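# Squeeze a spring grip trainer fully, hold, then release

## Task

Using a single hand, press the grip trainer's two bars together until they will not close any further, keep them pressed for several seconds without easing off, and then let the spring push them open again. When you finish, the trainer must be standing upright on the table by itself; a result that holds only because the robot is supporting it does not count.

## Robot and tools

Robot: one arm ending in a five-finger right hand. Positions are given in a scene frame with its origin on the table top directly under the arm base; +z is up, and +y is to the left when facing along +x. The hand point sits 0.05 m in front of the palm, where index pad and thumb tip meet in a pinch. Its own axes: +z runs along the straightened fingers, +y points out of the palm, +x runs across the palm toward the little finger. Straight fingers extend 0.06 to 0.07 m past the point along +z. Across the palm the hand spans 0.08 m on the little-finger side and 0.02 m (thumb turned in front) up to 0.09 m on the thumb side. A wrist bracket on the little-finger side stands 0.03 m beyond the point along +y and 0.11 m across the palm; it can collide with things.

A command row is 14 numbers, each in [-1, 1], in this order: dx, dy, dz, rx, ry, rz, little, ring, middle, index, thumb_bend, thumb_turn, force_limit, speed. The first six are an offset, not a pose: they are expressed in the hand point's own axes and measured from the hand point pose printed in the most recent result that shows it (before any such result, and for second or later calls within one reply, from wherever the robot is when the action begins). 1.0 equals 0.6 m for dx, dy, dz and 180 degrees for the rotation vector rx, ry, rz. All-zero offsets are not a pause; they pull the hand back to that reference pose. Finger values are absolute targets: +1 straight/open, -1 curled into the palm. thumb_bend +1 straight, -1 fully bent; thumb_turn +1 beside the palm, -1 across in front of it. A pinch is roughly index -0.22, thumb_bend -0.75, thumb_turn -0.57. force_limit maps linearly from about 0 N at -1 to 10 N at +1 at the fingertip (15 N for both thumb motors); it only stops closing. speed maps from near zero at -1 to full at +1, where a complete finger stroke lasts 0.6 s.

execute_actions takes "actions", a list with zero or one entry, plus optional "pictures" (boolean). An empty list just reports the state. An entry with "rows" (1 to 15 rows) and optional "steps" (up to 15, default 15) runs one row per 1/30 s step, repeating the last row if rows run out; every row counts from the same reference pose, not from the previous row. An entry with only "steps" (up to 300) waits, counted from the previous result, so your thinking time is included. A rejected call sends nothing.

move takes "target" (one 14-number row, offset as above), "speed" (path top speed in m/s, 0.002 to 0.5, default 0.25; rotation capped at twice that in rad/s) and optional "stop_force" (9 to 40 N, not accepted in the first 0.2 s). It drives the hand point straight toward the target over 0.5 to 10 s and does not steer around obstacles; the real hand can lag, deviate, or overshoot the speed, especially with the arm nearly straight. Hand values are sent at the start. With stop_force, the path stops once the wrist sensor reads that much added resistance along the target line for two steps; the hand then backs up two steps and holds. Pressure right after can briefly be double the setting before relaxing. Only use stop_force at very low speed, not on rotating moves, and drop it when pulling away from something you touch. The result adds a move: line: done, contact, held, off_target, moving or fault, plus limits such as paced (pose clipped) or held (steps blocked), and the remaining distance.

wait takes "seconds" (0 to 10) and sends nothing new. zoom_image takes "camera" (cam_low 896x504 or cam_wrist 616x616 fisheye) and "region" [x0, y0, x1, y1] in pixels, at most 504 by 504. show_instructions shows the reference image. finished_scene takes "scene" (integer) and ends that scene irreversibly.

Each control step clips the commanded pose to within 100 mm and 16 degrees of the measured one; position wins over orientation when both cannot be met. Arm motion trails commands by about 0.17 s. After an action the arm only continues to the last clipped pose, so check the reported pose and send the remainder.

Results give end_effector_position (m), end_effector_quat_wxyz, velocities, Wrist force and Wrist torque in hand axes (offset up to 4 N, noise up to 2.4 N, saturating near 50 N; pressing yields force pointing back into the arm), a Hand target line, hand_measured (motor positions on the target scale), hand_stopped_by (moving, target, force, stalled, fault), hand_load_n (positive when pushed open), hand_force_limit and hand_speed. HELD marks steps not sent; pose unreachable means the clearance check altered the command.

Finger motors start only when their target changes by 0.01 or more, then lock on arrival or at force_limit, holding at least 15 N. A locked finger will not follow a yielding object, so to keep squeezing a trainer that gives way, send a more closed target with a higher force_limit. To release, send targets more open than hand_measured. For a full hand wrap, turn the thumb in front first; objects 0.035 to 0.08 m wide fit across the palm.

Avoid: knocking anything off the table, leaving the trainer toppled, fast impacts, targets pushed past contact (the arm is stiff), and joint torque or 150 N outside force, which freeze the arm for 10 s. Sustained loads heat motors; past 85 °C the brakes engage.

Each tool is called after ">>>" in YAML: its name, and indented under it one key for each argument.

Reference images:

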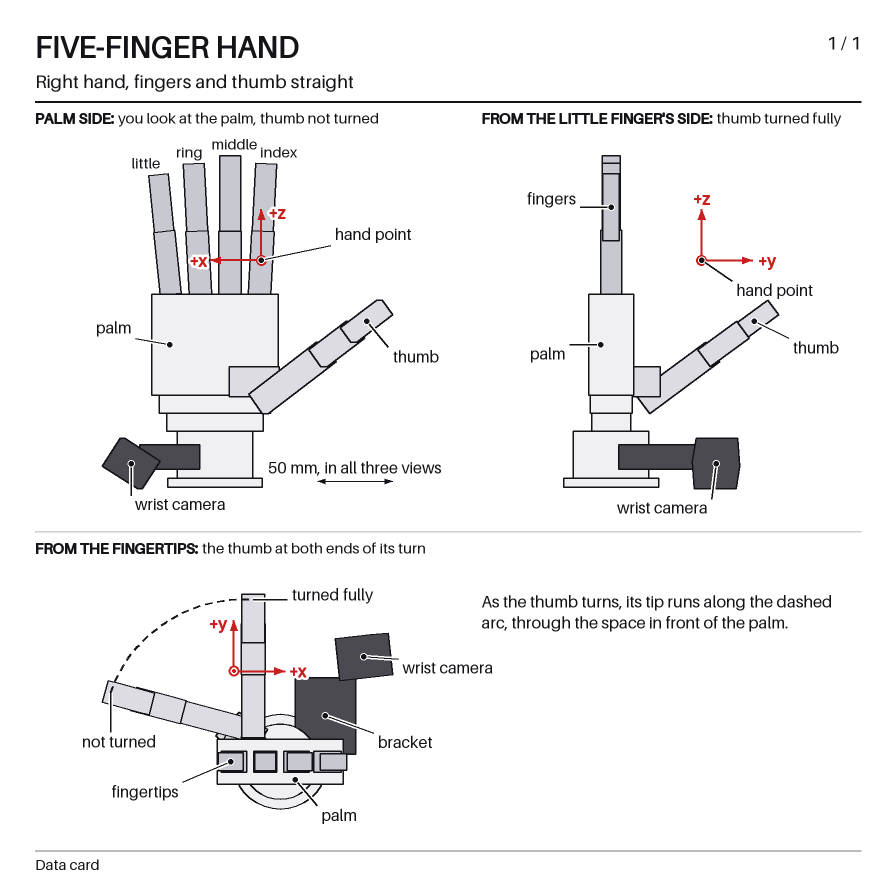

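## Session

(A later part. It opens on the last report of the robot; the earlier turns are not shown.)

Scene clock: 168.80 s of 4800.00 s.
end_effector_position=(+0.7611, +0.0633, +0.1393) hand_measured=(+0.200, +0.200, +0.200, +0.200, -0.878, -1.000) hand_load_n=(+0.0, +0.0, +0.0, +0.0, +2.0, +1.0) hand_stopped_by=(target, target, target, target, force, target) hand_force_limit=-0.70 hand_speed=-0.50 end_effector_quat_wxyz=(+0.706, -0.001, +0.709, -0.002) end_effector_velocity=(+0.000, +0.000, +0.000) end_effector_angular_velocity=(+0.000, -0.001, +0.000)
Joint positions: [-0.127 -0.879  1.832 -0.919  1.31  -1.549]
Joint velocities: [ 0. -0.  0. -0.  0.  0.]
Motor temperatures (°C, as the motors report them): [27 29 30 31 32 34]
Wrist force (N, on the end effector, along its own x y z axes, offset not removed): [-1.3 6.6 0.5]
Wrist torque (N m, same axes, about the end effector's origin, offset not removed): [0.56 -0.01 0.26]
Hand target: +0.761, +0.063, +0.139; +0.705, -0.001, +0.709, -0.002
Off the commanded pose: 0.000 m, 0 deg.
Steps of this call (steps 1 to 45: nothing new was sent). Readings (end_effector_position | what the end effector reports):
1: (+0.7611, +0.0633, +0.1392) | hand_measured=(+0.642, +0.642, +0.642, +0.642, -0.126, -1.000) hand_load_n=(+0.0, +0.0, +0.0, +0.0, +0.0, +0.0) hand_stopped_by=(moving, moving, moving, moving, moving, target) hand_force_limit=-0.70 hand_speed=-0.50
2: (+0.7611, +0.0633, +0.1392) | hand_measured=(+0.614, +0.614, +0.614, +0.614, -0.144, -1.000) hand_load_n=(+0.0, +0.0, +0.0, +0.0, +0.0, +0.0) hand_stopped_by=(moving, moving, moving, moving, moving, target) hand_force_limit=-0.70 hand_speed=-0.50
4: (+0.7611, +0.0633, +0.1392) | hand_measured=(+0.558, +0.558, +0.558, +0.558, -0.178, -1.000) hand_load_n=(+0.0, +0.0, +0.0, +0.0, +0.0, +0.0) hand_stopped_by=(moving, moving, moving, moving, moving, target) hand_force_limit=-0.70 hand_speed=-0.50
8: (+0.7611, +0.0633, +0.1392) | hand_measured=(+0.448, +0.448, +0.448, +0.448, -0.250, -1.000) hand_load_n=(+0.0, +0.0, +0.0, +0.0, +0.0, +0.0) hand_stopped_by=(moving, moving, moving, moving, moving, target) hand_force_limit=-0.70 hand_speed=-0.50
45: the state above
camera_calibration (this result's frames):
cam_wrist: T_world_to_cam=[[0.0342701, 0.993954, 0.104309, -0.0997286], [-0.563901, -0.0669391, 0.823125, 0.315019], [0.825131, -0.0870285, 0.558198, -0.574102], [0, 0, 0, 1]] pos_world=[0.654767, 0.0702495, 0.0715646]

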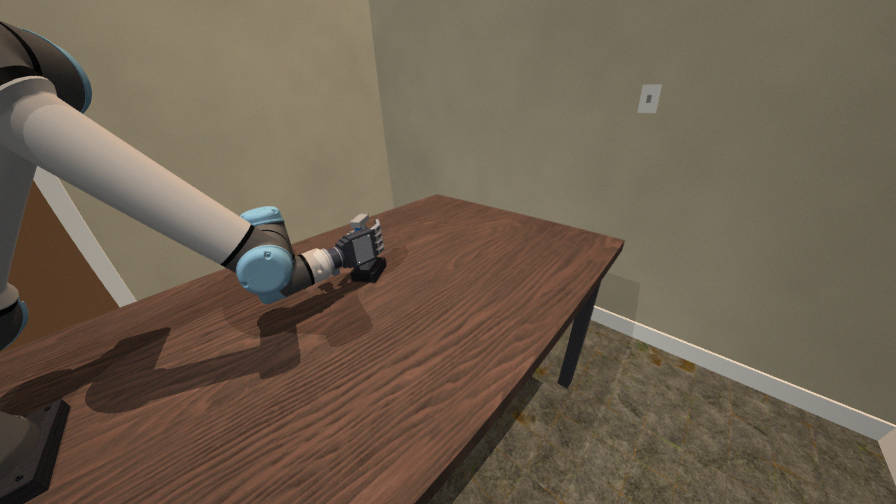

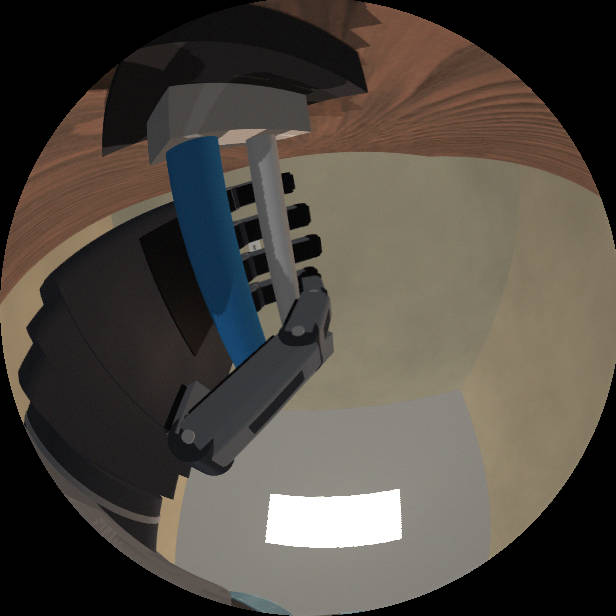

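Thumb is on the grey bar. Close the fingers.

>>> execute_actions:
  actions:
    - {"rows":[[0,0,0,0,0,0,-1,-1,-1,-1,-1,-1,1,-0.6]],"steps":15}
  pictures: false

>>> wait:
  seconds: 2

Scene clock: 174.33 s of 4800.00 s.
end_effector_position=(+0.7611, +0.0633, +0.1393) hand_measured=(-0.064, -0.064, -0.064, -0.064, -0.878, -1.000) hand_load_n=(+0.0, +0.0, +0.0, +0.0, +2.0, +1.0) hand_stopped_by=(moving, moving, moving, moving, force, target) hand_force_limit=1.00 hand_speed=-0.60 end_effector_quat_wxyz=(+0.706, -0.001, +0.709, -0.002) end_effector_velocity=(-0.000, +0.000, -0.001) end_effector_angular_velocity=(-0.000, +0.001, -0.000)
Joint positions: [-0.127 -0.879  1.832 -0.919  1.31  -1.549]
Joint velocities: [-0.     0.     0.     0.    -0.    -0.001]
Motor temperatures (°C, as the motors report them): [27 29 30 31 32 34]
Wrist force (N, on the end effector, along its own x y z axes, offset not removed): [1.7 2.1 0.4]
Wrist torque (N m, same axes, about the end effector's origin, offset not removed): [-0.15 -0.44 0.00]
Hand target: +0.761, +0.063, +0.139; +0.706, -0.001, +0.709, -0.002
Off the commanded pose: 0.000 m, 0 deg.
Steps of this call (steps 1 to 90: nothing new was sent; then 2.03 s passed at rest; steps 91 to 105: all 15 steps of this action). Readings (end_effector_position | what the end effector reports):
91: (+0.7611, +0.0633, +0.1393) | hand_measured=(+0.200, +0.200, +0.200, +0.200, -0.878, -1.000) hand_load_n=(+0.0, +0.0, +0.0, +0.0, +2.0, +1.0) hand_stopped_by=(moving, moving, moving, moving, force, target) hand_force_limit=1.00 hand_speed=-0.60
92: (+0.7611, +0.0633, +0.1393) | hand_measured=(+0.200, +0.200, +0.200, +0.200, -0.878, -1.000) hand_load_n=(+0.0, +0.0, +0.0, +0.0, +2.0, +1.0) hand_stopped_by=(moving, moving, moving, moving, force, target) hand_force_limit=1.00 hand_speed=-0.60
94: (+0.7611, +0.0633, +0.1393) | hand_measured=(+0.180, +0.180, +0.180, +0.180, -0.878, -1.000) hand_load_n=(+0.0, +0.0, +0.0, +0.0, +2.0, +1.0) hand_stopped_by=(moving, moving, moving, moving, force, target) hand_force_limit=1.00 hand_speed=-0.60
98: (+0.7611, +0.0633, +0.1393) | hand_measured=(+0.090, +0.092, +0.090, +0.092, -0.878, -1.000) hand_load_n=(+0.0, +0.0, +0.0, +0.0, +2.0, +1.0) hand_stopped_by=(moving, moving, moving, moving, force, target) hand_force_limit=1.00 hand_speed=-0.60
105: the state above

Scene clock: 176.33 s of 4800.00 s.
end_effector_position=(+0.7611, +0.0633, +0.1393) hand_measured=(-1.000, -0.998, -0.242, -0.278, -0.876, -1.000) hand_load_n=(+3.0, +6.5, +10.0, +10.0, +3.5, -3.0) hand_stopped_by=(target, target, force, force, force, target) hand_force_limit=1.00 hand_speed=-0.60 end_effector_quat_wxyz=(+0.706, -0.001, +0.709, -0.002) end_effector_velocity=(-0.000, +0.000, -0.001) end_effector_angular_velocity=(-0.000, +0.001, -0.000)
Joint positions: [-0.127 -0.879  1.832 -0.919  1.31  -1.549]
Joint velocities: [ 0.     0.001  0.     0.     0.    -0.001]
Motor temperatures (°C, as the motors report them): [27 29 30 31 32 34]
Wrist force (N, on the end effector, along its own x y z axes, offset not removed): [4.1 4.1 1.9]
Wrist torque (N m, same axes, about the end effector's origin, offset not removed): [0.33 -0.70 0.54]
Hand target: +0.761, +0.063, +0.139; +0.706, -0.001, +0.709, -0.002
Off the commanded pose: 0.000 m, 0 deg.
Steps of this call (steps 1 to 60: nothing new was sent). Readings (end_effector_position | what the end effector reports):
1: (+0.7611, +0.0633, +0.1393) | hand_measured=(-0.086, -0.086, -0.086, -0.086, -0.878, -1.000) hand_load_n=(+0.0, +0.0, +0.0, +0.0, +2.0, +1.0) hand_stopped_by=(moving, moving, moving, moving, force, target) hand_force_limit=1.00 hand_speed=-0.60
2: (+0.7611, +0.0633, +0.1393) | hand_measured=(-0.110, -0.108, -0.110, -0.108, -0.878, -1.000) hand_load_n=(+0.0, +0.0, +0.0, +0.0, +2.0, +1.0) hand_stopped_by=(moving, moving, moving, moving, force, target) hand_force_limit=1.00 hand_speed=-0.60
4: (+0.7611, +0.0633, +0.1393) | hand_measured=(-0.154, -0.154, -0.154, -0.154, -0.878, -1.000) hand_load_n=(+0.0, +0.0, +0.0, +0.0, +2.0, +1.0) hand_stopped_by=(moving, moving, moving, moving, force, target) hand_force_limit=1.00 hand_speed=-0.60
8: (+0.7611, +0.0633, +0.1393) | hand_measured=(-0.242, -0.242, -0.240, -0.242, -0.876, -1.000) hand_load_n=(+0.0, +0.0, +9.5, +5.5, +3.5, +0.5) hand_stopped_by=(moving, moving, moving, moving, force, target) hand_force_limit=1.00 hand_speed=-0.60
60: the state above
camera_calibration (this result's frames):
cam_wrist: T_world_to_cam=[[0.0342451, 0.993955, 0.104311, -0.0997163], [-0.563891, -0.0669559, 0.82313, 0.315014], [0.825139, -0.0870083, 0.55819, -0.574103], [0, 0, 0, 1]] pos_world=[0.654763, 0.0702538, 0.0715628]

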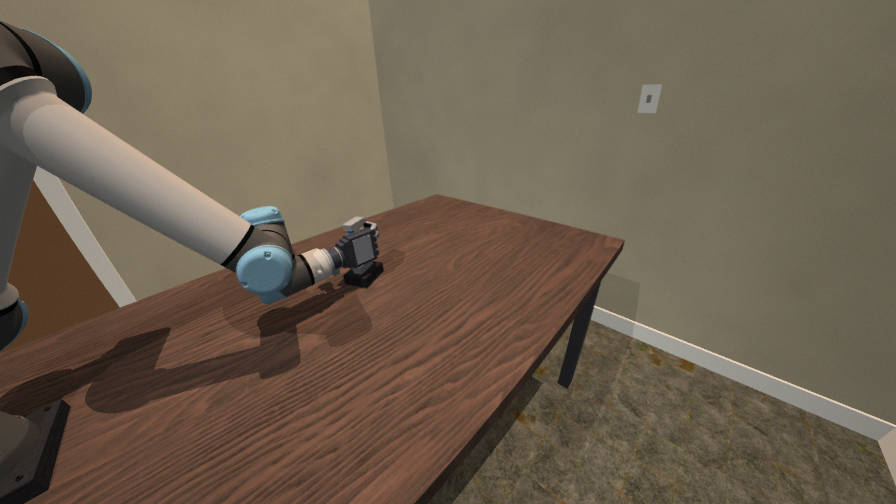

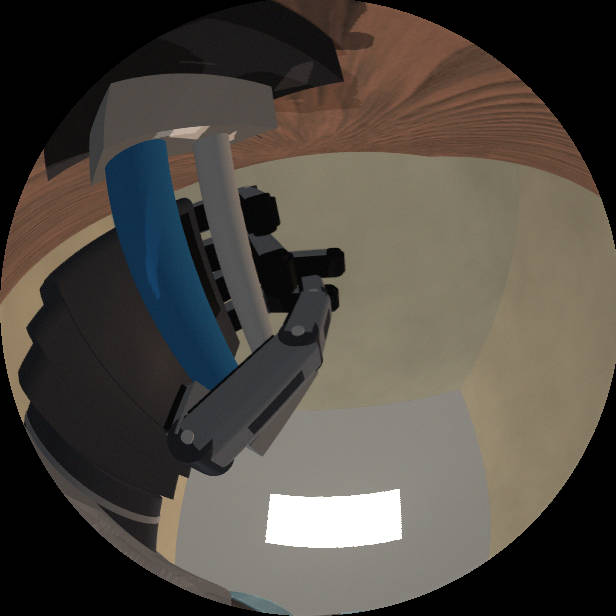

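>>> execute_actions:
  actions:
    - {"rows":[[0,0,0,0,0,0,1,1,1,1,1,-1,0,0.3]],"steps":15}
  pictures: false

>>> move:
  target: [0,-0.06,-0.28,0.2,0,0,1,1,1,1,1,-1,0,0.3]
  speed: 0.1

>>> zoom_image:
  camera: "cam_low"
  region: [300, 190, 420, 300]

Scene clock: 189.40 s of 4800.00 s.
end_effector_position=(+0.7611, +0.0633, +0.1393) hand_measured=(-0.140, -0.140, +0.616, +0.580, -0.336, -1.000) hand_load_n=(+0.0, +0.0, +0.5, +0.0, +0.0, +0.0) hand_stopped_by=(moving, moving, moving, moving, moving, target) hand_force_limit=0.00 hand_speed=0.30 end_effector_quat_wxyz=(+0.706, -0.001, +0.709, -0.002) end_effector_velocity=(+0.000, -0.000, +0.001) end_effector_angular_velocity=(-0.000, -0.002, -0.000)
Joint positions: [-0.127 -0.879  1.832 -0.919  1.31  -1.549]
Joint velocities: [-0.    -0.    -0.001 -0.001  0.     0.   ]
Motor temperatures (°C, as the motors report them): [27 29 30 31 32 34]
Wrist force (N, on the end effector, along its own x y z axes, offset not removed): [2.9 -1.5 -2.7]
Wrist torque (N m, same axes, about the end effector's origin, offset not removed): [0.07 -0.33 0.28]
Hand target: +0.761, +0.063, +0.139; +0.706, -0.001, +0.709, -0.002
Off the commanded pose: 0.000 m, 0 deg.
Steps of this call (steps 1 to 90: nothing new was sent; then 9.57 s passed at rest; steps 91 to 105: all 15 steps of this action). Readings (end_effector_position | what the end effector reports):
91: (+0.7611, +0.0633, +0.1393) | hand_measured=(-1.000, -0.998, -0.242, -0.278, -0.876, -1.000) hand_load_n=(+3.0, +6.5, +10.0, +10.0, +3.5, -3.0) hand_stopped_by=(moving, moving, moving, moving, moving, target) hand_force_limit=0.00 hand_speed=0.30
92: (+0.7611, +0.0633, +0.1393) | hand_measured=(-1.000, -0.998, -0.242, -0.278, -0.876, -1.000) hand_load_n=(+3.0, +6.5, +10.0, +10.0, +3.5, -3.0) hand_stopped_by=(moving, moving, moving, moving, moving, target) hand_force_limit=0.00 hand_speed=0.30
94: (+0.7611, +0.0633, +0.1393) | hand_measured=(-0.934, -0.934, -0.178, -0.214, -0.840, -1.000) hand_load_n=(+0.0, +1.5, +0.0, -2.5, -2.0, -3.5) hand_stopped_by=(moving, moving, moving, moving, moving, target) hand_force_limit=0.00 hand_speed=0.30
98: (+0.7611, +0.0633, +0.1393) | hand_measured=(-0.646, -0.644, +0.110, +0.076, -0.654, -1.000) hand_load_n=(+0.0, +0.0, +0.5, +0.0, +0.0, +0.0) hand_stopped_by=(moving, moving, moving, moving, moving, target) hand_force_limit=0.00 hand_speed=0.30
105: the state above

Scene clock: 194.13 s of 4800.00 s.
end_effector_position=(+0.5934, +0.0277, +0.1405) hand_measured=(+1.000, +1.000, +1.000, +1.000, +1.000, -1.000) hand_load_n=(+0.0, +0.0, +0.0, +0.0, +0.0, +0.0) hand_stopped_by=(target, target, target, target, target, target) hand_force_limit=0.00 hand_speed=0.30 end_effector_quat_wxyz=(+0.671, +0.216, +0.674, -0.221) end_effector_velocity=(-0.002, -0.000, +0.001) end_effector_angular_velocity=(-0.000, -0.002, -0.011)
Joint positions: [ 0.106 -1.081  2.233 -1.099  2.17  -1.535]
Joint velocities: [ 0.006 -0.002  0.001 -0.     0.017  0.001]
Motor temperatures (°C, as the motors report them): [27 29 30 31 32 34]
Wrist force (N, on the end effector, along its own x y z axes, offset not removed): [2.3 2.1 -1.9]
Wrist torque (N m, same axes, about the end effector's origin, offset not removed): [0.34 -0.42 0.24]
Hand target: +0.593, +0.028, +0.140; +0.671, +0.217, +0.674, -0.221
Off the commanded pose: 0.000 m, 0 deg.
move: done
camera_calibration (this result's frames):
cam_wrist: T_world_to_cam=[[0.610747, 0.785143, 0.102657, -0.394792], [-0.497247, 0.279402, 0.821389, 0.168259], [0.616225, -0.552707, 0.561054, -0.303014], [0, 0, 0, 1]] pos_world=[0.511509, 0.0954778, 0.0723292]

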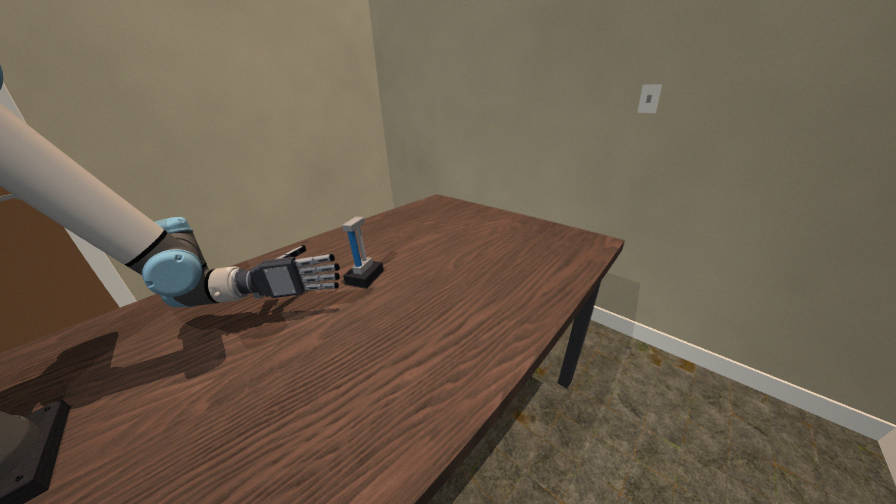

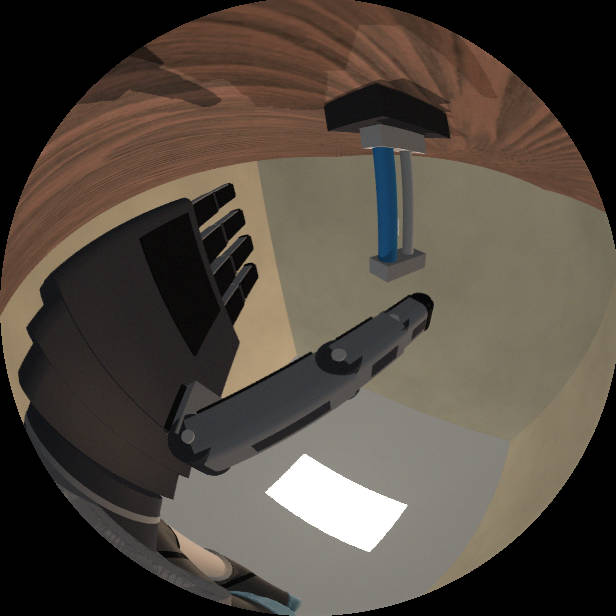

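Region (300, 190, 420, 300) of cam_low's 896x504 image, scaled by 4.200, with more detail than that image has; it fills the top 462 rows of this view, and the rest is white.

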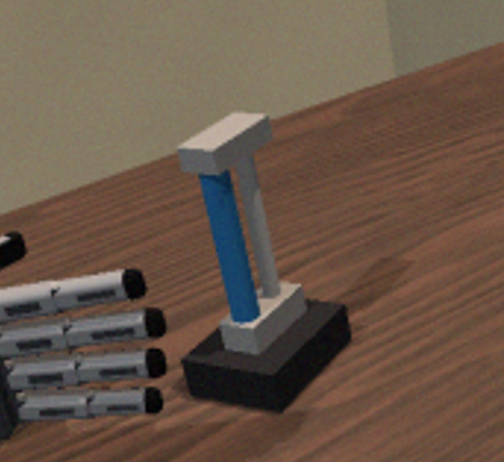

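>>> move:
  target: [0,0.176,-0.03,0.122,0,0,1,1,1,1,1,-1,0,0.3]
  speed: 0.08

Scene clock: 217.37 s of 4800.00 s.
end_effector_position=(+0.6407, +0.1236, +0.1396) hand_measured=(+1.000, +1.000, +1.000, +1.000, +1.000, -1.000) hand_load_n=(+0.0, +0.0, +0.0, +0.0, +0.0, +0.0) hand_stopped_by=(target, target, target, target, target, target) hand_force_limit=0.00 hand_speed=0.30 end_effector_quat_wxyz=(+0.619, +0.339, +0.619, -0.345) end_effector_velocity=(+0.002, +0.002, -0.000) end_effector_angular_velocity=(+0.011, +0.005, -0.012)
Joint positions: [ 0.469 -0.82   1.666 -0.665  2.911 -1.406]
Joint velocities: [ 0.006  0.017 -0.041  0.088  0.016  0.065]
Motor temperatures (°C, as the motors report them): [27 29 30 31 32 34]
Wrist force (N, on the end effector, along its own x y z axes, offset not removed): [-2.0 1.1 -1.4]
Wrist torque (N m, same axes, about the end effector's origin, offset not removed): [0.32 0.11 -0.17]
Hand target: +0.641, +0.124, +0.140; +0.618, +0.340, +0.619, -0.345
Off the commanded pose: 0.000 m, 0 deg.
After step 90, 17.43 s passed at rest.
move: done
camera_calibration (this result's frames):
cam_wrist: T_world_to_cam=[[0.858955, 0.501651, 0.102677, -0.622836], [-0.359238, 0.447482, 0.818968, 0.0568017], [0.364889, -0.740342, 0.564579, -0.0949103], [0, 0, 0, 1]] pos_world=[0.590026, 0.216762, 0.0710168]

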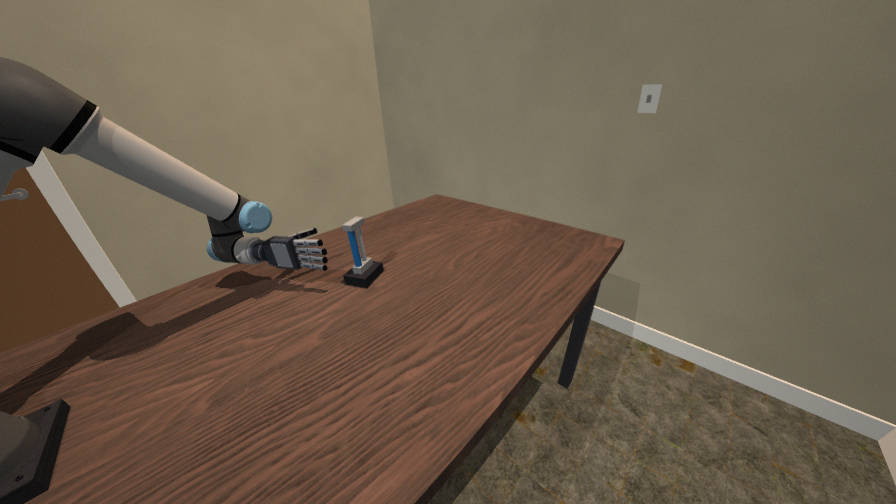

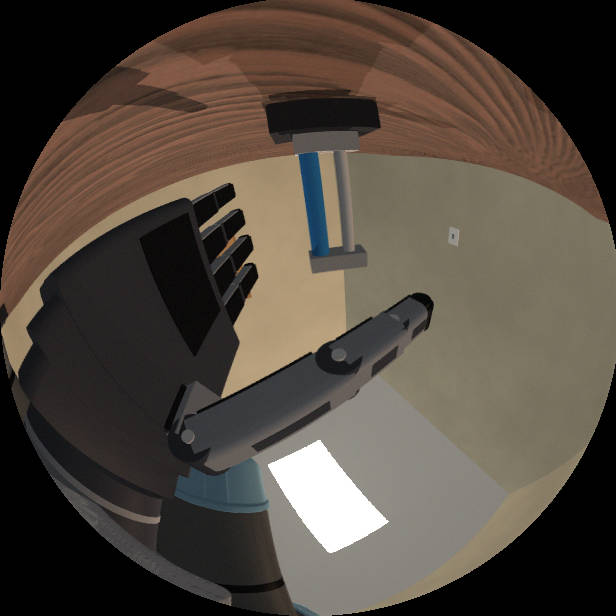

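>>> move:
  target: [0,0.058,0.225,0,0,0,1,1,1,1,0.3,-1,0,0.3]
  speed: 0.05

>>> execute_actions:
  actions:
    - {"rows":[[0,0,0,0,0,0,0,0,0,0,-1,-1,-0.7,-0.5]],"steps":15}
  pictures: false

>>> wait:
  seconds: 1.8

Scene clock: 230.57 s of 4800.00 s.
end_effector_position=(+0.7417, +0.0279, +0.1398) hand_measured=(+1.000, +1.000, +1.000, +1.000, +0.300, -1.000) hand_load_n=(+0.0, +0.0, +0.0, +0.0, +0.0, +0.0) hand_stopped_by=(target, target, target, target, target, target) hand_force_limit=0.00 hand_speed=0.30 end_effector_quat_wxyz=(+0.619, +0.339, +0.619, -0.345) end_effector_velocity=(+0.002, -0.002, -0.000) end_effector_angular_velocity=(-0.000, +0.000, +0.000)
Joint positions: [ 0.26  -0.746  1.527 -0.685  2.704 -1.494]
Joint velocities: [-0.004  0.003 -0.005  0.002 -0.004 -0.001]
Motor temperatures (°C, as the motors report them): [27 29 30 31 32 34]
Wrist force (N, on the end effector, along its own x y z axes, offset not removed): [-4.4 -0.6 -2.1]
Wrist torque (N m, same axes, about the end effector's origin, offset not removed): [0.04 0.80 -0.10]
Hand target: +0.742, +0.028, +0.140; +0.619, +0.339, +0.619, -0.345
Off the commanded pose: 0.000 m, 0 deg.
After step 90, 7.00 s passed at rest.
move: done
camera_calibration (this result's frames):
cam_wrist: T_world_to_cam=[[0.858965, 0.501643, 0.102636, -0.661617], [-0.359237, 0.447572, 0.818919, 0.135796], [0.364868, -0.740293, 0.564657, -0.202696], [0, 0, 0, 1]] pos_world=[0.691046, 0.121062, 0.0711536]

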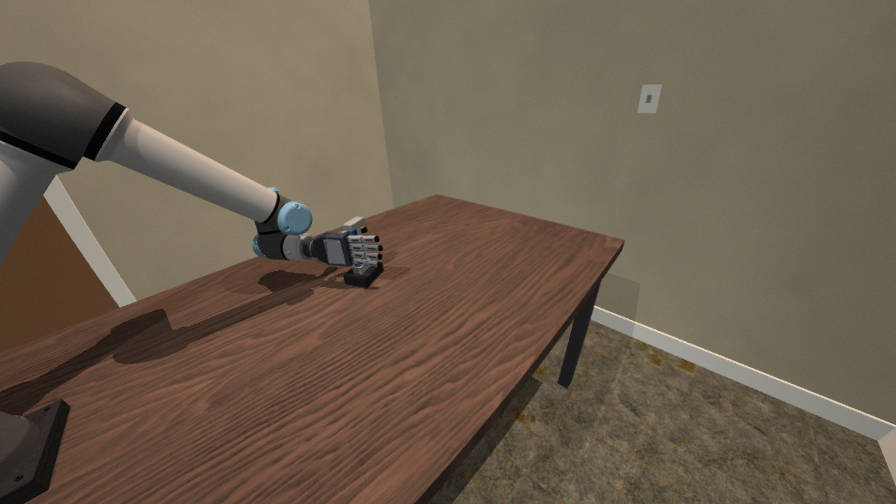

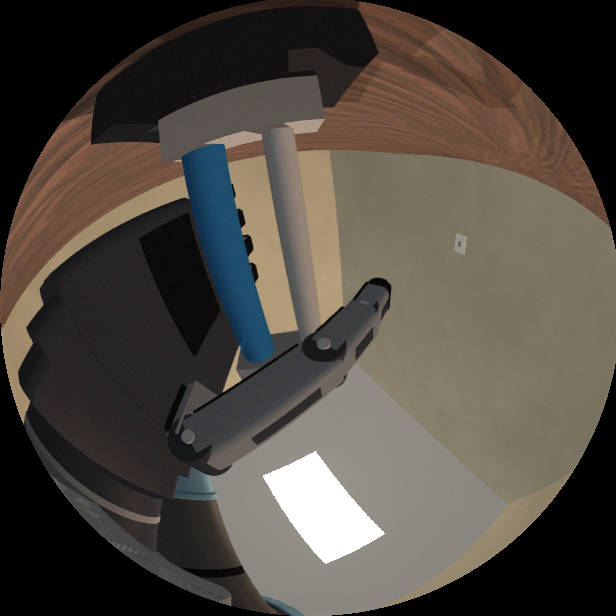

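Scene clock: 231.07 s of 4800.00 s.
end_effector_position=(+0.7417, +0.0279, +0.1397) hand_measured=(+0.670, +0.670, +0.670, +0.670, +0.092, -1.000) hand_load_n=(+0.0, +0.0, +0.0, +0.0, +0.0, +0.0) hand_stopped_by=(moving, moving, moving, moving, moving, target) hand_force_limit=-0.70 hand_speed=-0.50 end_effector_quat_wxyz=(+0.619, +0.339, +0.619, -0.345) end_effector_velocity=(-0.000, +0.000, -0.001) end_effector_angular_velocity=(-0.001, +0.003, -0.000)
Joint positions: [ 0.26  -0.746  1.527 -0.685  2.704 -1.494]
Joint velocities: [ 0.     0.001  0.001 -0.     0.    -0.002]
Motor temperatures (°C, as the motors report them): [27 30 30 31 32 34]
Wrist force (N, on the end effector, along its own x y z axes, offset not removed): [-0.9 0.9 2.9]
Wrist torque (N m, same axes, about the end effector's origin, offset not removed): [0.27 0.12 -0.25]
Hand target: +0.742, +0.028, +0.140; +0.619, +0.339, +0.619, -0.345
Off the commanded pose: 0.000 m, 0 deg.
Steps of this call (steps 1 to 15: all 15 steps of this action). Readings (end_effector_position | what the end effector reports):
1: (+0.7418, +0.0279, +0.1398) | hand_measured=(+1.000, +1.000, +1.000, +1.000, +0.300, -1.000) hand_load_n=(+0.0, +0.0, +0.0, +0.0, +0.0, +0.0) hand_stopped_by=(moving, moving, moving, moving, moving, target) hand_force_limit=-0.70 hand_speed=-0.50
2: (+0.7418, +0.0278, +0.1398) | hand_measured=(+1.000, +1.000, +1.000, +1.000, +0.300, -1.000) hand_load_n=(+0.0, +0.0, +0.0, +0.0, +0.0, +0.0) hand_stopped_by=(moving, moving, moving, moving, moving, target) hand_force_limit=-0.70 hand_speed=-0.50
4: (+0.7418, +0.0278, +0.1398) | hand_measured=(+0.974, +0.974, +0.974, +0.974, +0.284, -1.000) hand_load_n=(+0.0, +0.0, +0.0, +0.0, +0.0, +0.0) hand_stopped_by=(moving, moving, moving, moving, moving, target) hand_force_limit=-0.70 hand_speed=-0.50
8: (+0.7418, +0.0278, +0.1398) | hand_measured=(+0.864, +0.864, +0.864, +0.864, +0.214, -1.000) hand_load_n=(+0.0, +0.0, +0.0, +0.0, +0.0, +0.0) hand_stopped_by=(moving, moving, moving, moving, moving, target) hand_force_limit=-0.70 hand_speed=-0.50
15: the state above

Scene clock: 232.87 s of 4800.00 s.
end_effector_position=(+0.7417, +0.0279, +0.1398) hand_measured=(+0.000, +0.000, +0.000, +0.000, -0.536, -1.000) hand_load_n=(+0.0, +0.0, +0.0, +0.0, +2.5, +0.0) hand_stopped_by=(target, target, target, target, force, target) hand_force_limit=-0.70 hand_speed=-0.50 end_effector_quat_wxyz=(+0.619, +0.339, +0.619, -0.345) end_effector_velocity=(+0.000, +0.000, +0.000) end_effector_angular_velocity=(+0.001, -0.001, +0.000)
Joint positions: [ 0.26  -0.746  1.527 -0.685  2.704 -1.494]
Joint velocities: [-0.    -0.    -0.     0.    -0.     0.001]
Motor temperatures (°C, as the motors report them): [27 30 30 31 32 34]
Wrist force (N, on the end effector, along its own x y z axes, offset not removed): [0.6 1.4 -1.0]
Wrist torque (N m, same axes, about the end effector's origin, offset not removed): [0.34 -0.22 -0.01]
Hand target: +0.742, +0.028, +0.140; +0.619, +0.339, +0.619, -0.345
Off the commanded pose: 0.000 m, 0 deg.
Steps of this call (steps 1 to 54: nothing new was sent). Readings (end_effector_position | what the end effector reports):
1: (+0.7417, +0.0279, +0.1397) | hand_measured=(+0.642, +0.642, +0.642, +0.642, +0.074, -1.000) hand_load_n=(+0.0, +0.0, +0.0, +0.0, +0.0, +0.0) hand_stopped_by=(moving, moving, moving, moving, moving, target) hand_force_limit=-0.70 hand_speed=-0.50
2: (+0.7417, +0.0279, +0.1397) | hand_measured=(+0.614, +0.614, +0.614, +0.614, +0.056, -1.000) hand_load_n=(+0.0, +0.0, +0.0, +0.0, +0.0, +0.0) hand_stopped_by=(moving, moving, moving, moving, moving, target) hand_force_limit=-0.70 hand_speed=-0.50
4: (+0.7417, +0.0279, +0.1397) | hand_measured=(+0.558, +0.558, +0.558, +0.558, +0.022, -1.000) hand_load_n=(+0.0, +0.0, +0.0, +0.0, +0.0, +0.0) hand_stopped_by=(moving, moving, moving, moving, moving, target) hand_force_limit=-0.70 hand_speed=-0.50
8: (+0.7417, +0.0279, +0.1397) | hand_measured=(+0.448, +0.448, +0.448, +0.448, -0.050, -1.000) hand_load_n=(+0.0, +0.0, +0.0, +0.0, +0.0, +0.0) hand_stopped_by=(moving, moving, moving, moving, moving, target) hand_force_limit=-0.70 hand_speed=-0.50
54: the state above
camera_calibration (this result's frames):
cam_wrist: T_world_to_cam=[[0.858964, 0.501649, 0.102611, -0.661615], [-0.359221, 0.44758, 0.818922, 0.135784], [0.364885, -0.740284, 0.564658, -0.202702], [0, 0, 0, 1]] pos_world=[0.691042, 0.121067, 0.0711502]

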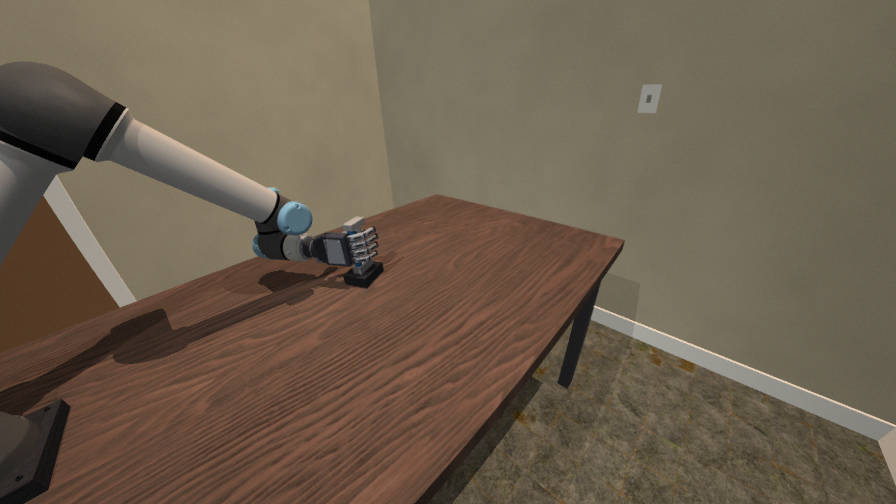

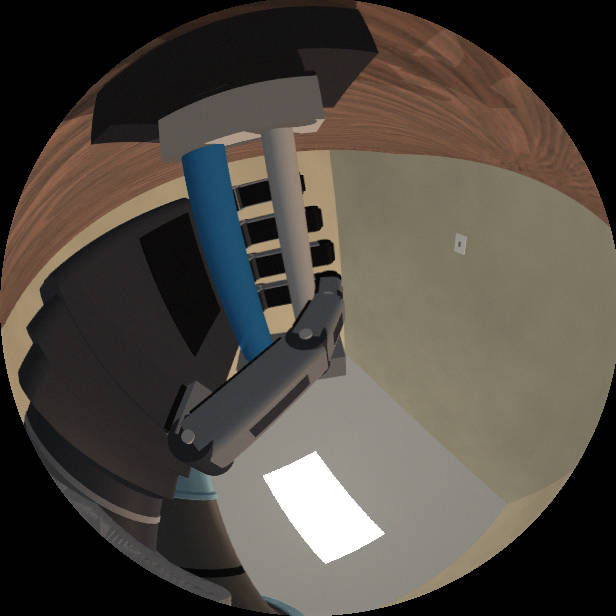

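Close everything together, slowly.

>>> execute_actions:
  actions:
    - {"rows":[[0,0,0,0,0,0,-1,-1,-1,-1,-1,-1,1,-0.75],[0,0,0,0,0,0,-1,-1,-1,-1,-1,-1,1,-0.75],[0,0,0,0,0,0,-1,-1,-1,-1,-1,-1,1,-0.75],[0,0,0,0,0,0,-1,-1,-1,-1,-1,-1,1,-0.75],[0,0,0,0,0,0,-1,-1,-1,-1,-1,-1,1,-0.75],[0,0,0,0,0,0,-1,-1,-1,-1,-1,-1,1,-0.75],[0,0,0,0,0,0,-1,-1,-1,-1,-1,-1,1,-0.75],[0,0,0,0,0,0,-1,-1,-1,-1,-1,-1,1,-0.75],[0,0,0,0,0,0,-1,-1,-1,-1,-1,-1,1,-0.75],[0,0,0,0,0,0,-1,-1,-1,-1,-1,-1,1,-0.75],[0,0,0,0,0,0,-1,-1,-1,-1,-1,-1,1,-0.75],[0,0,0,0,0,0,-1,-1,-1,-1,-1,-1,1,-0.75],[0,0,0,0,0,0,-1,-1,-1,-1,-1,-1,1,-0.75],[0,0,0,0,0,0,-1,-1,-1,-1,-1,-1,1,-0.75],[0,0,0,0,0,0,-1,-1,-1,-1,-0.98,-1,1,-0.75]],"steps":15}
  pictures: false

>>> wait:
  seconds: 2.5

Scene clock: 243.27 s of 4800.00 s.
end_effector_position=(+0.7417, +0.0279, +0.1398) hand_measured=(-0.166, -0.166, -0.166, -0.166, -0.536, -1.000) hand_load_n=(+0.0, +0.0, +0.0, +0.0, +2.5, +0.0) hand_stopped_by=(moving, moving, moving, moving, moving, target) hand_force_limit=1.00 hand_speed=-0.75 end_effector_quat_wxyz=(+0.619, +0.339, +0.619, -0.345) end_effector_velocity=(+0.000, +0.000, +0.000) end_effector_angular_velocity=(-0.000, -0.001, +0.000)
Joint positions: [ 0.26  -0.746  1.527 -0.685  2.704 -1.494]
Joint velocities: [ 0.    -0.    -0.001 -0.001  0.    -0.001]
Motor temperatures (°C, as the motors report them): [27 30 30 31 32 34]
Wrist force (N, on the end effector, along its own x y z axes, offset not removed): [-3.8 -3.5 -1.3]
Wrist torque (N m, same axes, about the end effector's origin, offset not removed): [-0.55 0.66 -0.12]
Hand target: +0.742, +0.028, +0.140; +0.619, +0.339, +0.619, -0.345
Off the commanded pose: 0.000 m, 0 deg.
Steps of this call (steps 1 to 90: nothing new was sent; then 6.90 s passed at rest; steps 91 to 105: all 15 steps of this action). Readings (end_effector_position | what the end effector reports):
91: (+0.7417, +0.0279, +0.1398) | hand_measured=(+0.000, +0.000, +0.000, +0.000, -0.536, -1.000) hand_load_n=(+0.0, +0.0, +0.0, +0.0, +2.5, +0.0) hand_stopped_by=(moving, moving, moving, moving, force, target) hand_force_limit=1.00 hand_speed=-0.75
92: (+0.7417, +0.0279, +0.1398) | hand_measured=(+0.000, +0.000, +0.000, +0.000, -0.536, -1.000) hand_load_n=(+0.0, +0.0, +0.0, +0.0, +2.5, +0.0) hand_stopped_by=(moving, moving, moving, moving, force, target) hand_force_limit=1.00 hand_speed=-0.75
94: (+0.7417, +0.0279, +0.1398) | hand_measured=(-0.012, -0.012, -0.012, -0.012, -0.536, -1.000) hand_load_n=(+0.0, +0.0, +0.0, +0.0, +2.5, +0.0) hand_stopped_by=(moving, moving, moving, moving, force, target) hand_force_limit=1.00 hand_speed=-0.75
98: (+0.7417, +0.0279, +0.1398) | hand_measured=(-0.068, -0.068, -0.068, -0.068, -0.536, -1.000) hand_load_n=(+0.0, +0.0, +0.0, +0.0, +2.5, +0.0) hand_stopped_by=(moving, moving, moving, moving, force, target) hand_force_limit=1.00 hand_speed=-0.75
105: the state above

Scene clock: 245.77 s of 4800.00 s.
end_effector_position=(+0.7417, +0.0279, +0.1398) hand_measured=(-0.856, -0.802, -0.256, -0.300, -0.610, -1.000) hand_load_n=(+9.5, +1.0, +9.0, +8.5, +14.0, -2.0) hand_stopped_by=(force, force, force, force, force, target) hand_force_limit=1.00 hand_speed=-0.75 end_effector_quat_wxyz=(+0.619, +0.339, +0.619, -0.345) end_effector_velocity=(+0.000, +0.000, -0.000) end_effector_angular_velocity=(-0.000, +0.000, -0.000)
Joint positions: [ 0.26  -0.746  1.527 -0.685  2.704 -1.494]
Joint velocities: [ 0.  0. -0. -0.  0. -0.]
Motor temperatures (°C, as the motors report them): [27 30 30 31 32 34]
Wrist force (N, on the end effector, along its own x y z axes, offset not removed): [-5.1 -0.9 8.4]
Wrist torque (N m, same axes, about the end effector's origin, offset not removed): [-0.51 -0.10 0.13]
Hand target: +0.742, +0.028, +0.140; +0.619, +0.339, +0.619, -0.345
Off the commanded pose: 0.000 m, 0 deg.
Steps of this call (steps 1 to 75: nothing new was sent). Readings (end_effector_position | what the end effector reports):
1: (+0.7417, +0.0279, +0.1398) | hand_measured=(-0.180, -0.180, -0.180, -0.180, -0.536, -1.000) hand_load_n=(+0.0, +0.0, +0.0, +0.0, +2.5, +0.0) hand_stopped_by=(moving, moving, moving, moving, moving, target) hand_force_limit=1.00 hand_speed=-0.75
2: (+0.7417, +0.0279, +0.1398) | hand_measured=(-0.194, -0.194, -0.194, -0.194, -0.536, -1.000) hand_load_n=(+0.0, +0.0, +0.0, +0.0, +2.5, +0.0) hand_stopped_by=(moving, moving, moving, moving, moving, target) hand_force_limit=1.00 hand_speed=-0.75
4: (+0.7417, +0.0279, +0.1398) | hand_measured=(-0.220, -0.220, -0.220, -0.220, -0.552, -1.000) hand_load_n=(+0.0, +0.0, +0.0, +0.0, +3.5, +0.0) hand_stopped_by=(moving, moving, moving, moving, moving, target) hand_force_limit=1.00 hand_speed=-0.75
8: (+0.7417, +0.0279, +0.1398) | hand_measured=(-0.276, -0.276, -0.256, -0.276, -0.580, -1.000) hand_load_n=(+0.0, +0.0, +10.0, +5.5, +8.5, -0.5) hand_stopped_by=(moving, moving, force, moving, moving, target) hand_force_limit=1.00 hand_speed=-0.75
75: the state above
camera_calibration (this result's frames):
cam_wrist: T_world_to_cam=[[0.858963, 0.50164, 0.102667, -0.661621], [-0.359263, 0.447569, 0.818909, 0.135807], [0.364846, -0.740297, 0.564666, -0.20269], [0, 0, 0, 1]] pos_world=[0.691049, 0.121062, 0.0711657]

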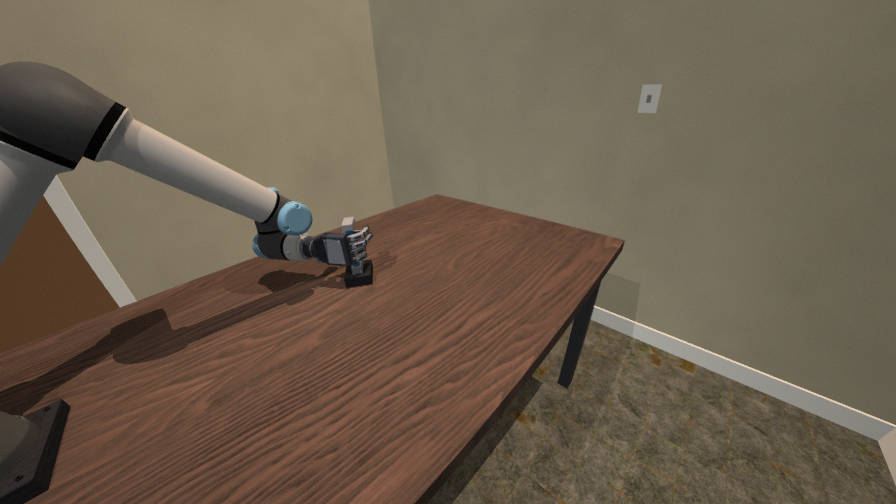

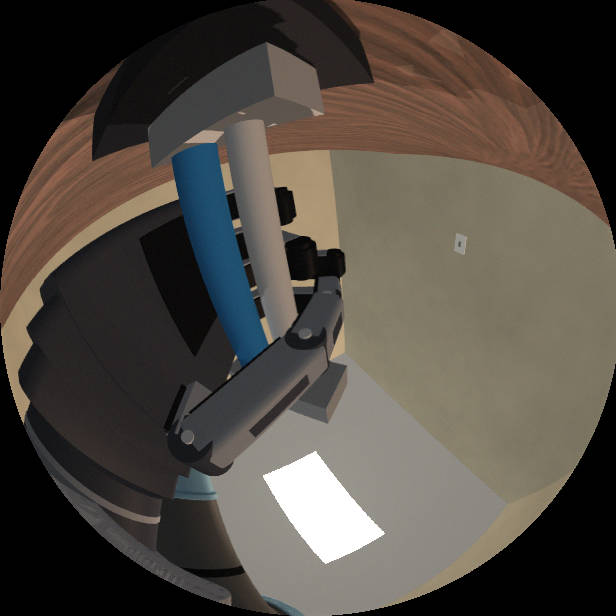

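>>> execute_actions:
  actions:
    - {"rows":[[0,0,0,0,0,0,-0.98,-0.98,0.1,0.1,-1,-1,1,-0.75]],"steps":15}
  pictures: false

>>> wait:
  seconds: 2

>>> zoom_image:
  camera: "cam_wrist"
  region: [100, 20, 400, 320]

Scene clock: 252.17 s of 4800.00 s.
end_effector_position=(+0.7417, +0.0279, +0.1398) hand_measured=(-0.922, -0.890, -0.092, -0.136, -0.716, -1.000) hand_load_n=(+4.0, +9.0, +0.0, +0.0, +5.5, +1.0) hand_stopped_by=(force, force, moving, moving, moving, target) hand_force_limit=1.00 hand_speed=-0.75 end_effector_quat_wxyz=(+0.619, +0.339, +0.619, -0.345) end_effector_velocity=(-0.000, -0.000, -0.000) end_effector_angular_velocity=(-0.000, +0.000, -0.000)
Joint positions: [ 0.26  -0.746  1.527 -0.685  2.704 -1.494]
Joint velocities: [-0. -0.  0. -0. -0. -0.]
Motor temperatures (°C, as the motors report them): [27 30 30 31 32 34]
Wrist force (N, on the end effector, along its own x y z axes, offset not removed): [1.3 -0.1 4.3]
Wrist torque (N m, same axes, about the end effector's origin, offset not removed): [0.11 -0.71 0.27]
Hand target: +0.742, +0.028, +0.140; +0.619, +0.339, +0.619, -0.345
Off the commanded pose: 0.000 m, 0 deg.
Steps of this call (steps 1 to 90: nothing new was sent; then 2.90 s passed at rest; steps 91 to 105: all 15 steps of this action). Readings (end_effector_position | what the end effector reports):
91: (+0.7417, +0.0279, +0.1398) | hand_measured=(-0.856, -0.802, -0.256, -0.300, -0.610, -1.000) hand_load_n=(+9.5, +1.0, +9.0, +8.5, +14.0, -2.0) hand_stopped_by=(moving, moving, moving, moving, moving, target) hand_force_limit=1.00 hand_speed=-0.75
92: (+0.7417, +0.0279, +0.1398) | hand_measured=(-0.856, -0.802, -0.256, -0.300, -0.610, -1.000) hand_load_n=(+9.5, +1.0, +9.0, +8.5, +14.0, -2.0) hand_stopped_by=(moving, moving, moving, moving, moving, target) hand_force_limit=1.00 hand_speed=-0.75
94: (+0.7417, +0.0279, +0.1398) | hand_measured=(-0.864, -0.814, -0.244, -0.288, -0.612, -1.000) hand_load_n=(+10.0, +3.5, +4.0, +4.5, +13.0, -3.0) hand_stopped_by=(moving, moving, moving, moving, moving, target) hand_force_limit=1.00 hand_speed=-0.75
98: (+0.7417, +0.0279, +0.1398) | hand_measured=(-0.922, -0.868, -0.190, -0.234, -0.656, -1.000) hand_load_n=(+10.0, +5.5, +0.0, -0.5, +4.5, -1.5) hand_stopped_by=(force, moving, moving, moving, moving, target) hand_force_limit=1.00 hand_speed=-0.75
105: the state above

Scene clock: 254.17 s of 4800.00 s.
end_effector_position=(+0.7417, +0.0279, +0.1398) hand_measured=(-0.922, -0.892, +0.100, +0.100, -0.984, -1.000) hand_load_n=(+2.5, +0.0, +0.0, +0.0, +10.5, +2.5) hand_stopped_by=(force, force, target, target, stalled, target) hand_force_limit=1.00 hand_speed=-0.75 end_effector_quat_wxyz=(+0.619, +0.339, +0.619, -0.345) end_effector_velocity=(+0.000, +0.000, +0.001) end_effector_angular_velocity=(+0.000, -0.002, +0.000)
Joint positions: [ 0.26  -0.746  1.527 -0.685  2.704 -1.494]
Joint velocities: [ 0.    -0.001 -0.    -0.     0.     0.   ]
Motor temperatures (°C, as the motors report them): [27 30 30 31 32 34]
Wrist force (N, on the end effector, along its own x y z axes, offset not removed): [-0.4 -0.1 3.1]
Wrist torque (N m, same axes, about the end effector's origin, offset not removed): [0.19 0.19 -0.04]
Hand target: +0.742, +0.028, +0.140; +0.619, +0.339, +0.619, -0.345
Off the commanded pose: 0.000 m, 0 deg.
Steps of this call (steps 1 to 60: nothing new was sent). Readings (end_effector_position | what the end effector reports):
1: (+0.7417, +0.0279, +0.1398) | hand_measured=(-0.922, -0.890, -0.078, -0.122, -0.724, -1.000) hand_load_n=(+4.0, +9.0, +0.0, +0.0, +6.0, +1.5) hand_stopped_by=(force, force, moving, moving, moving, target) hand_force_limit=1.00 hand_speed=-0.75
2: (+0.7417, +0.0279, +0.1398) | hand_measured=(-0.922, -0.890, -0.064, -0.108, -0.734, -1.000) hand_load_n=(+4.0, +9.0, +0.0, +0.0, +6.5, +1.5) hand_stopped_by=(force, force, moving, moving, moving, target) hand_force_limit=1.00 hand_speed=-0.75
4: (+0.7417, +0.0279, +0.1398) | hand_measured=(-0.922, -0.890, -0.036, -0.082, -0.750, -1.000) hand_load_n=(+3.5, +8.5, +0.0, +0.0, +7.0, +1.5) hand_stopped_by=(force, force, moving, moving, moving, target) hand_force_limit=1.00 hand_speed=-0.75
8: (+0.7417, +0.0279, +0.1398) | hand_measured=(-0.922, -0.890, +0.018, -0.026, -0.784, -1.000) hand_load_n=(+3.0, +7.0, +0.0, +0.0, +8.0, +2.0) hand_stopped_by=(force, force, moving, moving, moving, target) hand_force_limit=1.00 hand_speed=-0.75
60: the state above
camera_calibration (this result's frames):
cam_wrist: T_world_to_cam=[[0.858961, 0.501652, 0.102625, -0.661617], [-0.359236, 0.447577, 0.818917, 0.135784], [0.364879, -0.740284, 0.564662, -0.202703], [0, 0, 0, 1]] pos_world=[0.691044, 0.12107, 0.0711616]

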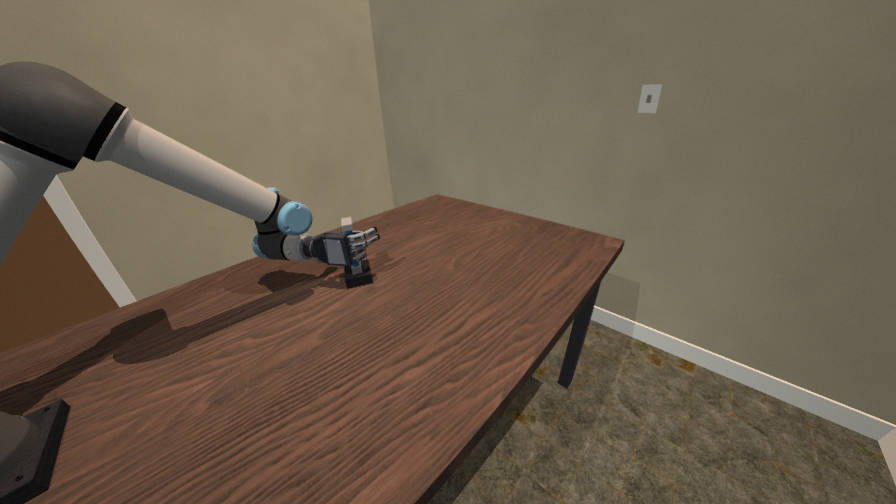

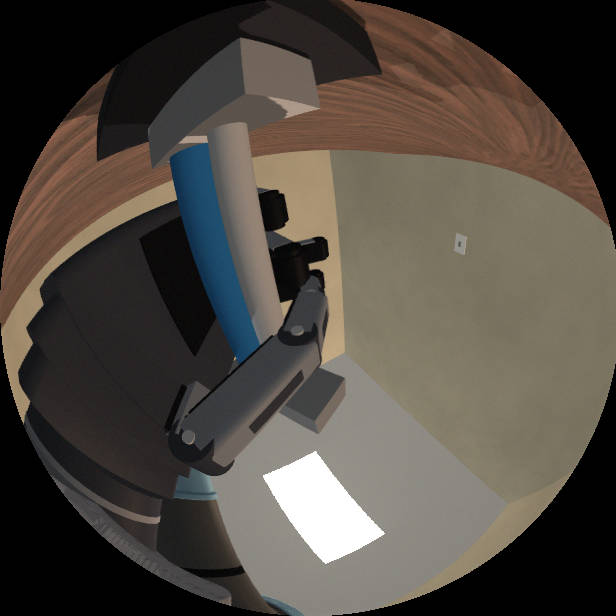

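Region (100, 20, 400, 320) of cam_wrist's 616x616 image, scaled by 1.680, with more detail than that image has.

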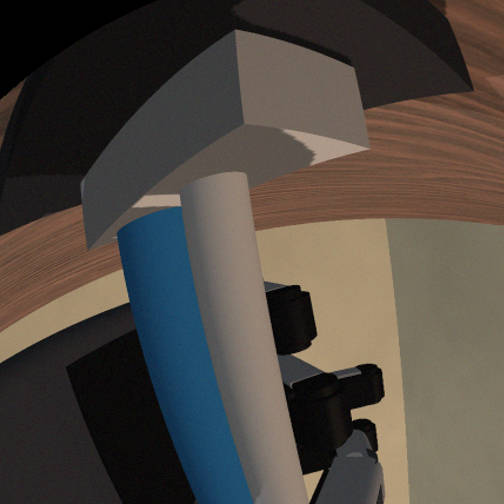

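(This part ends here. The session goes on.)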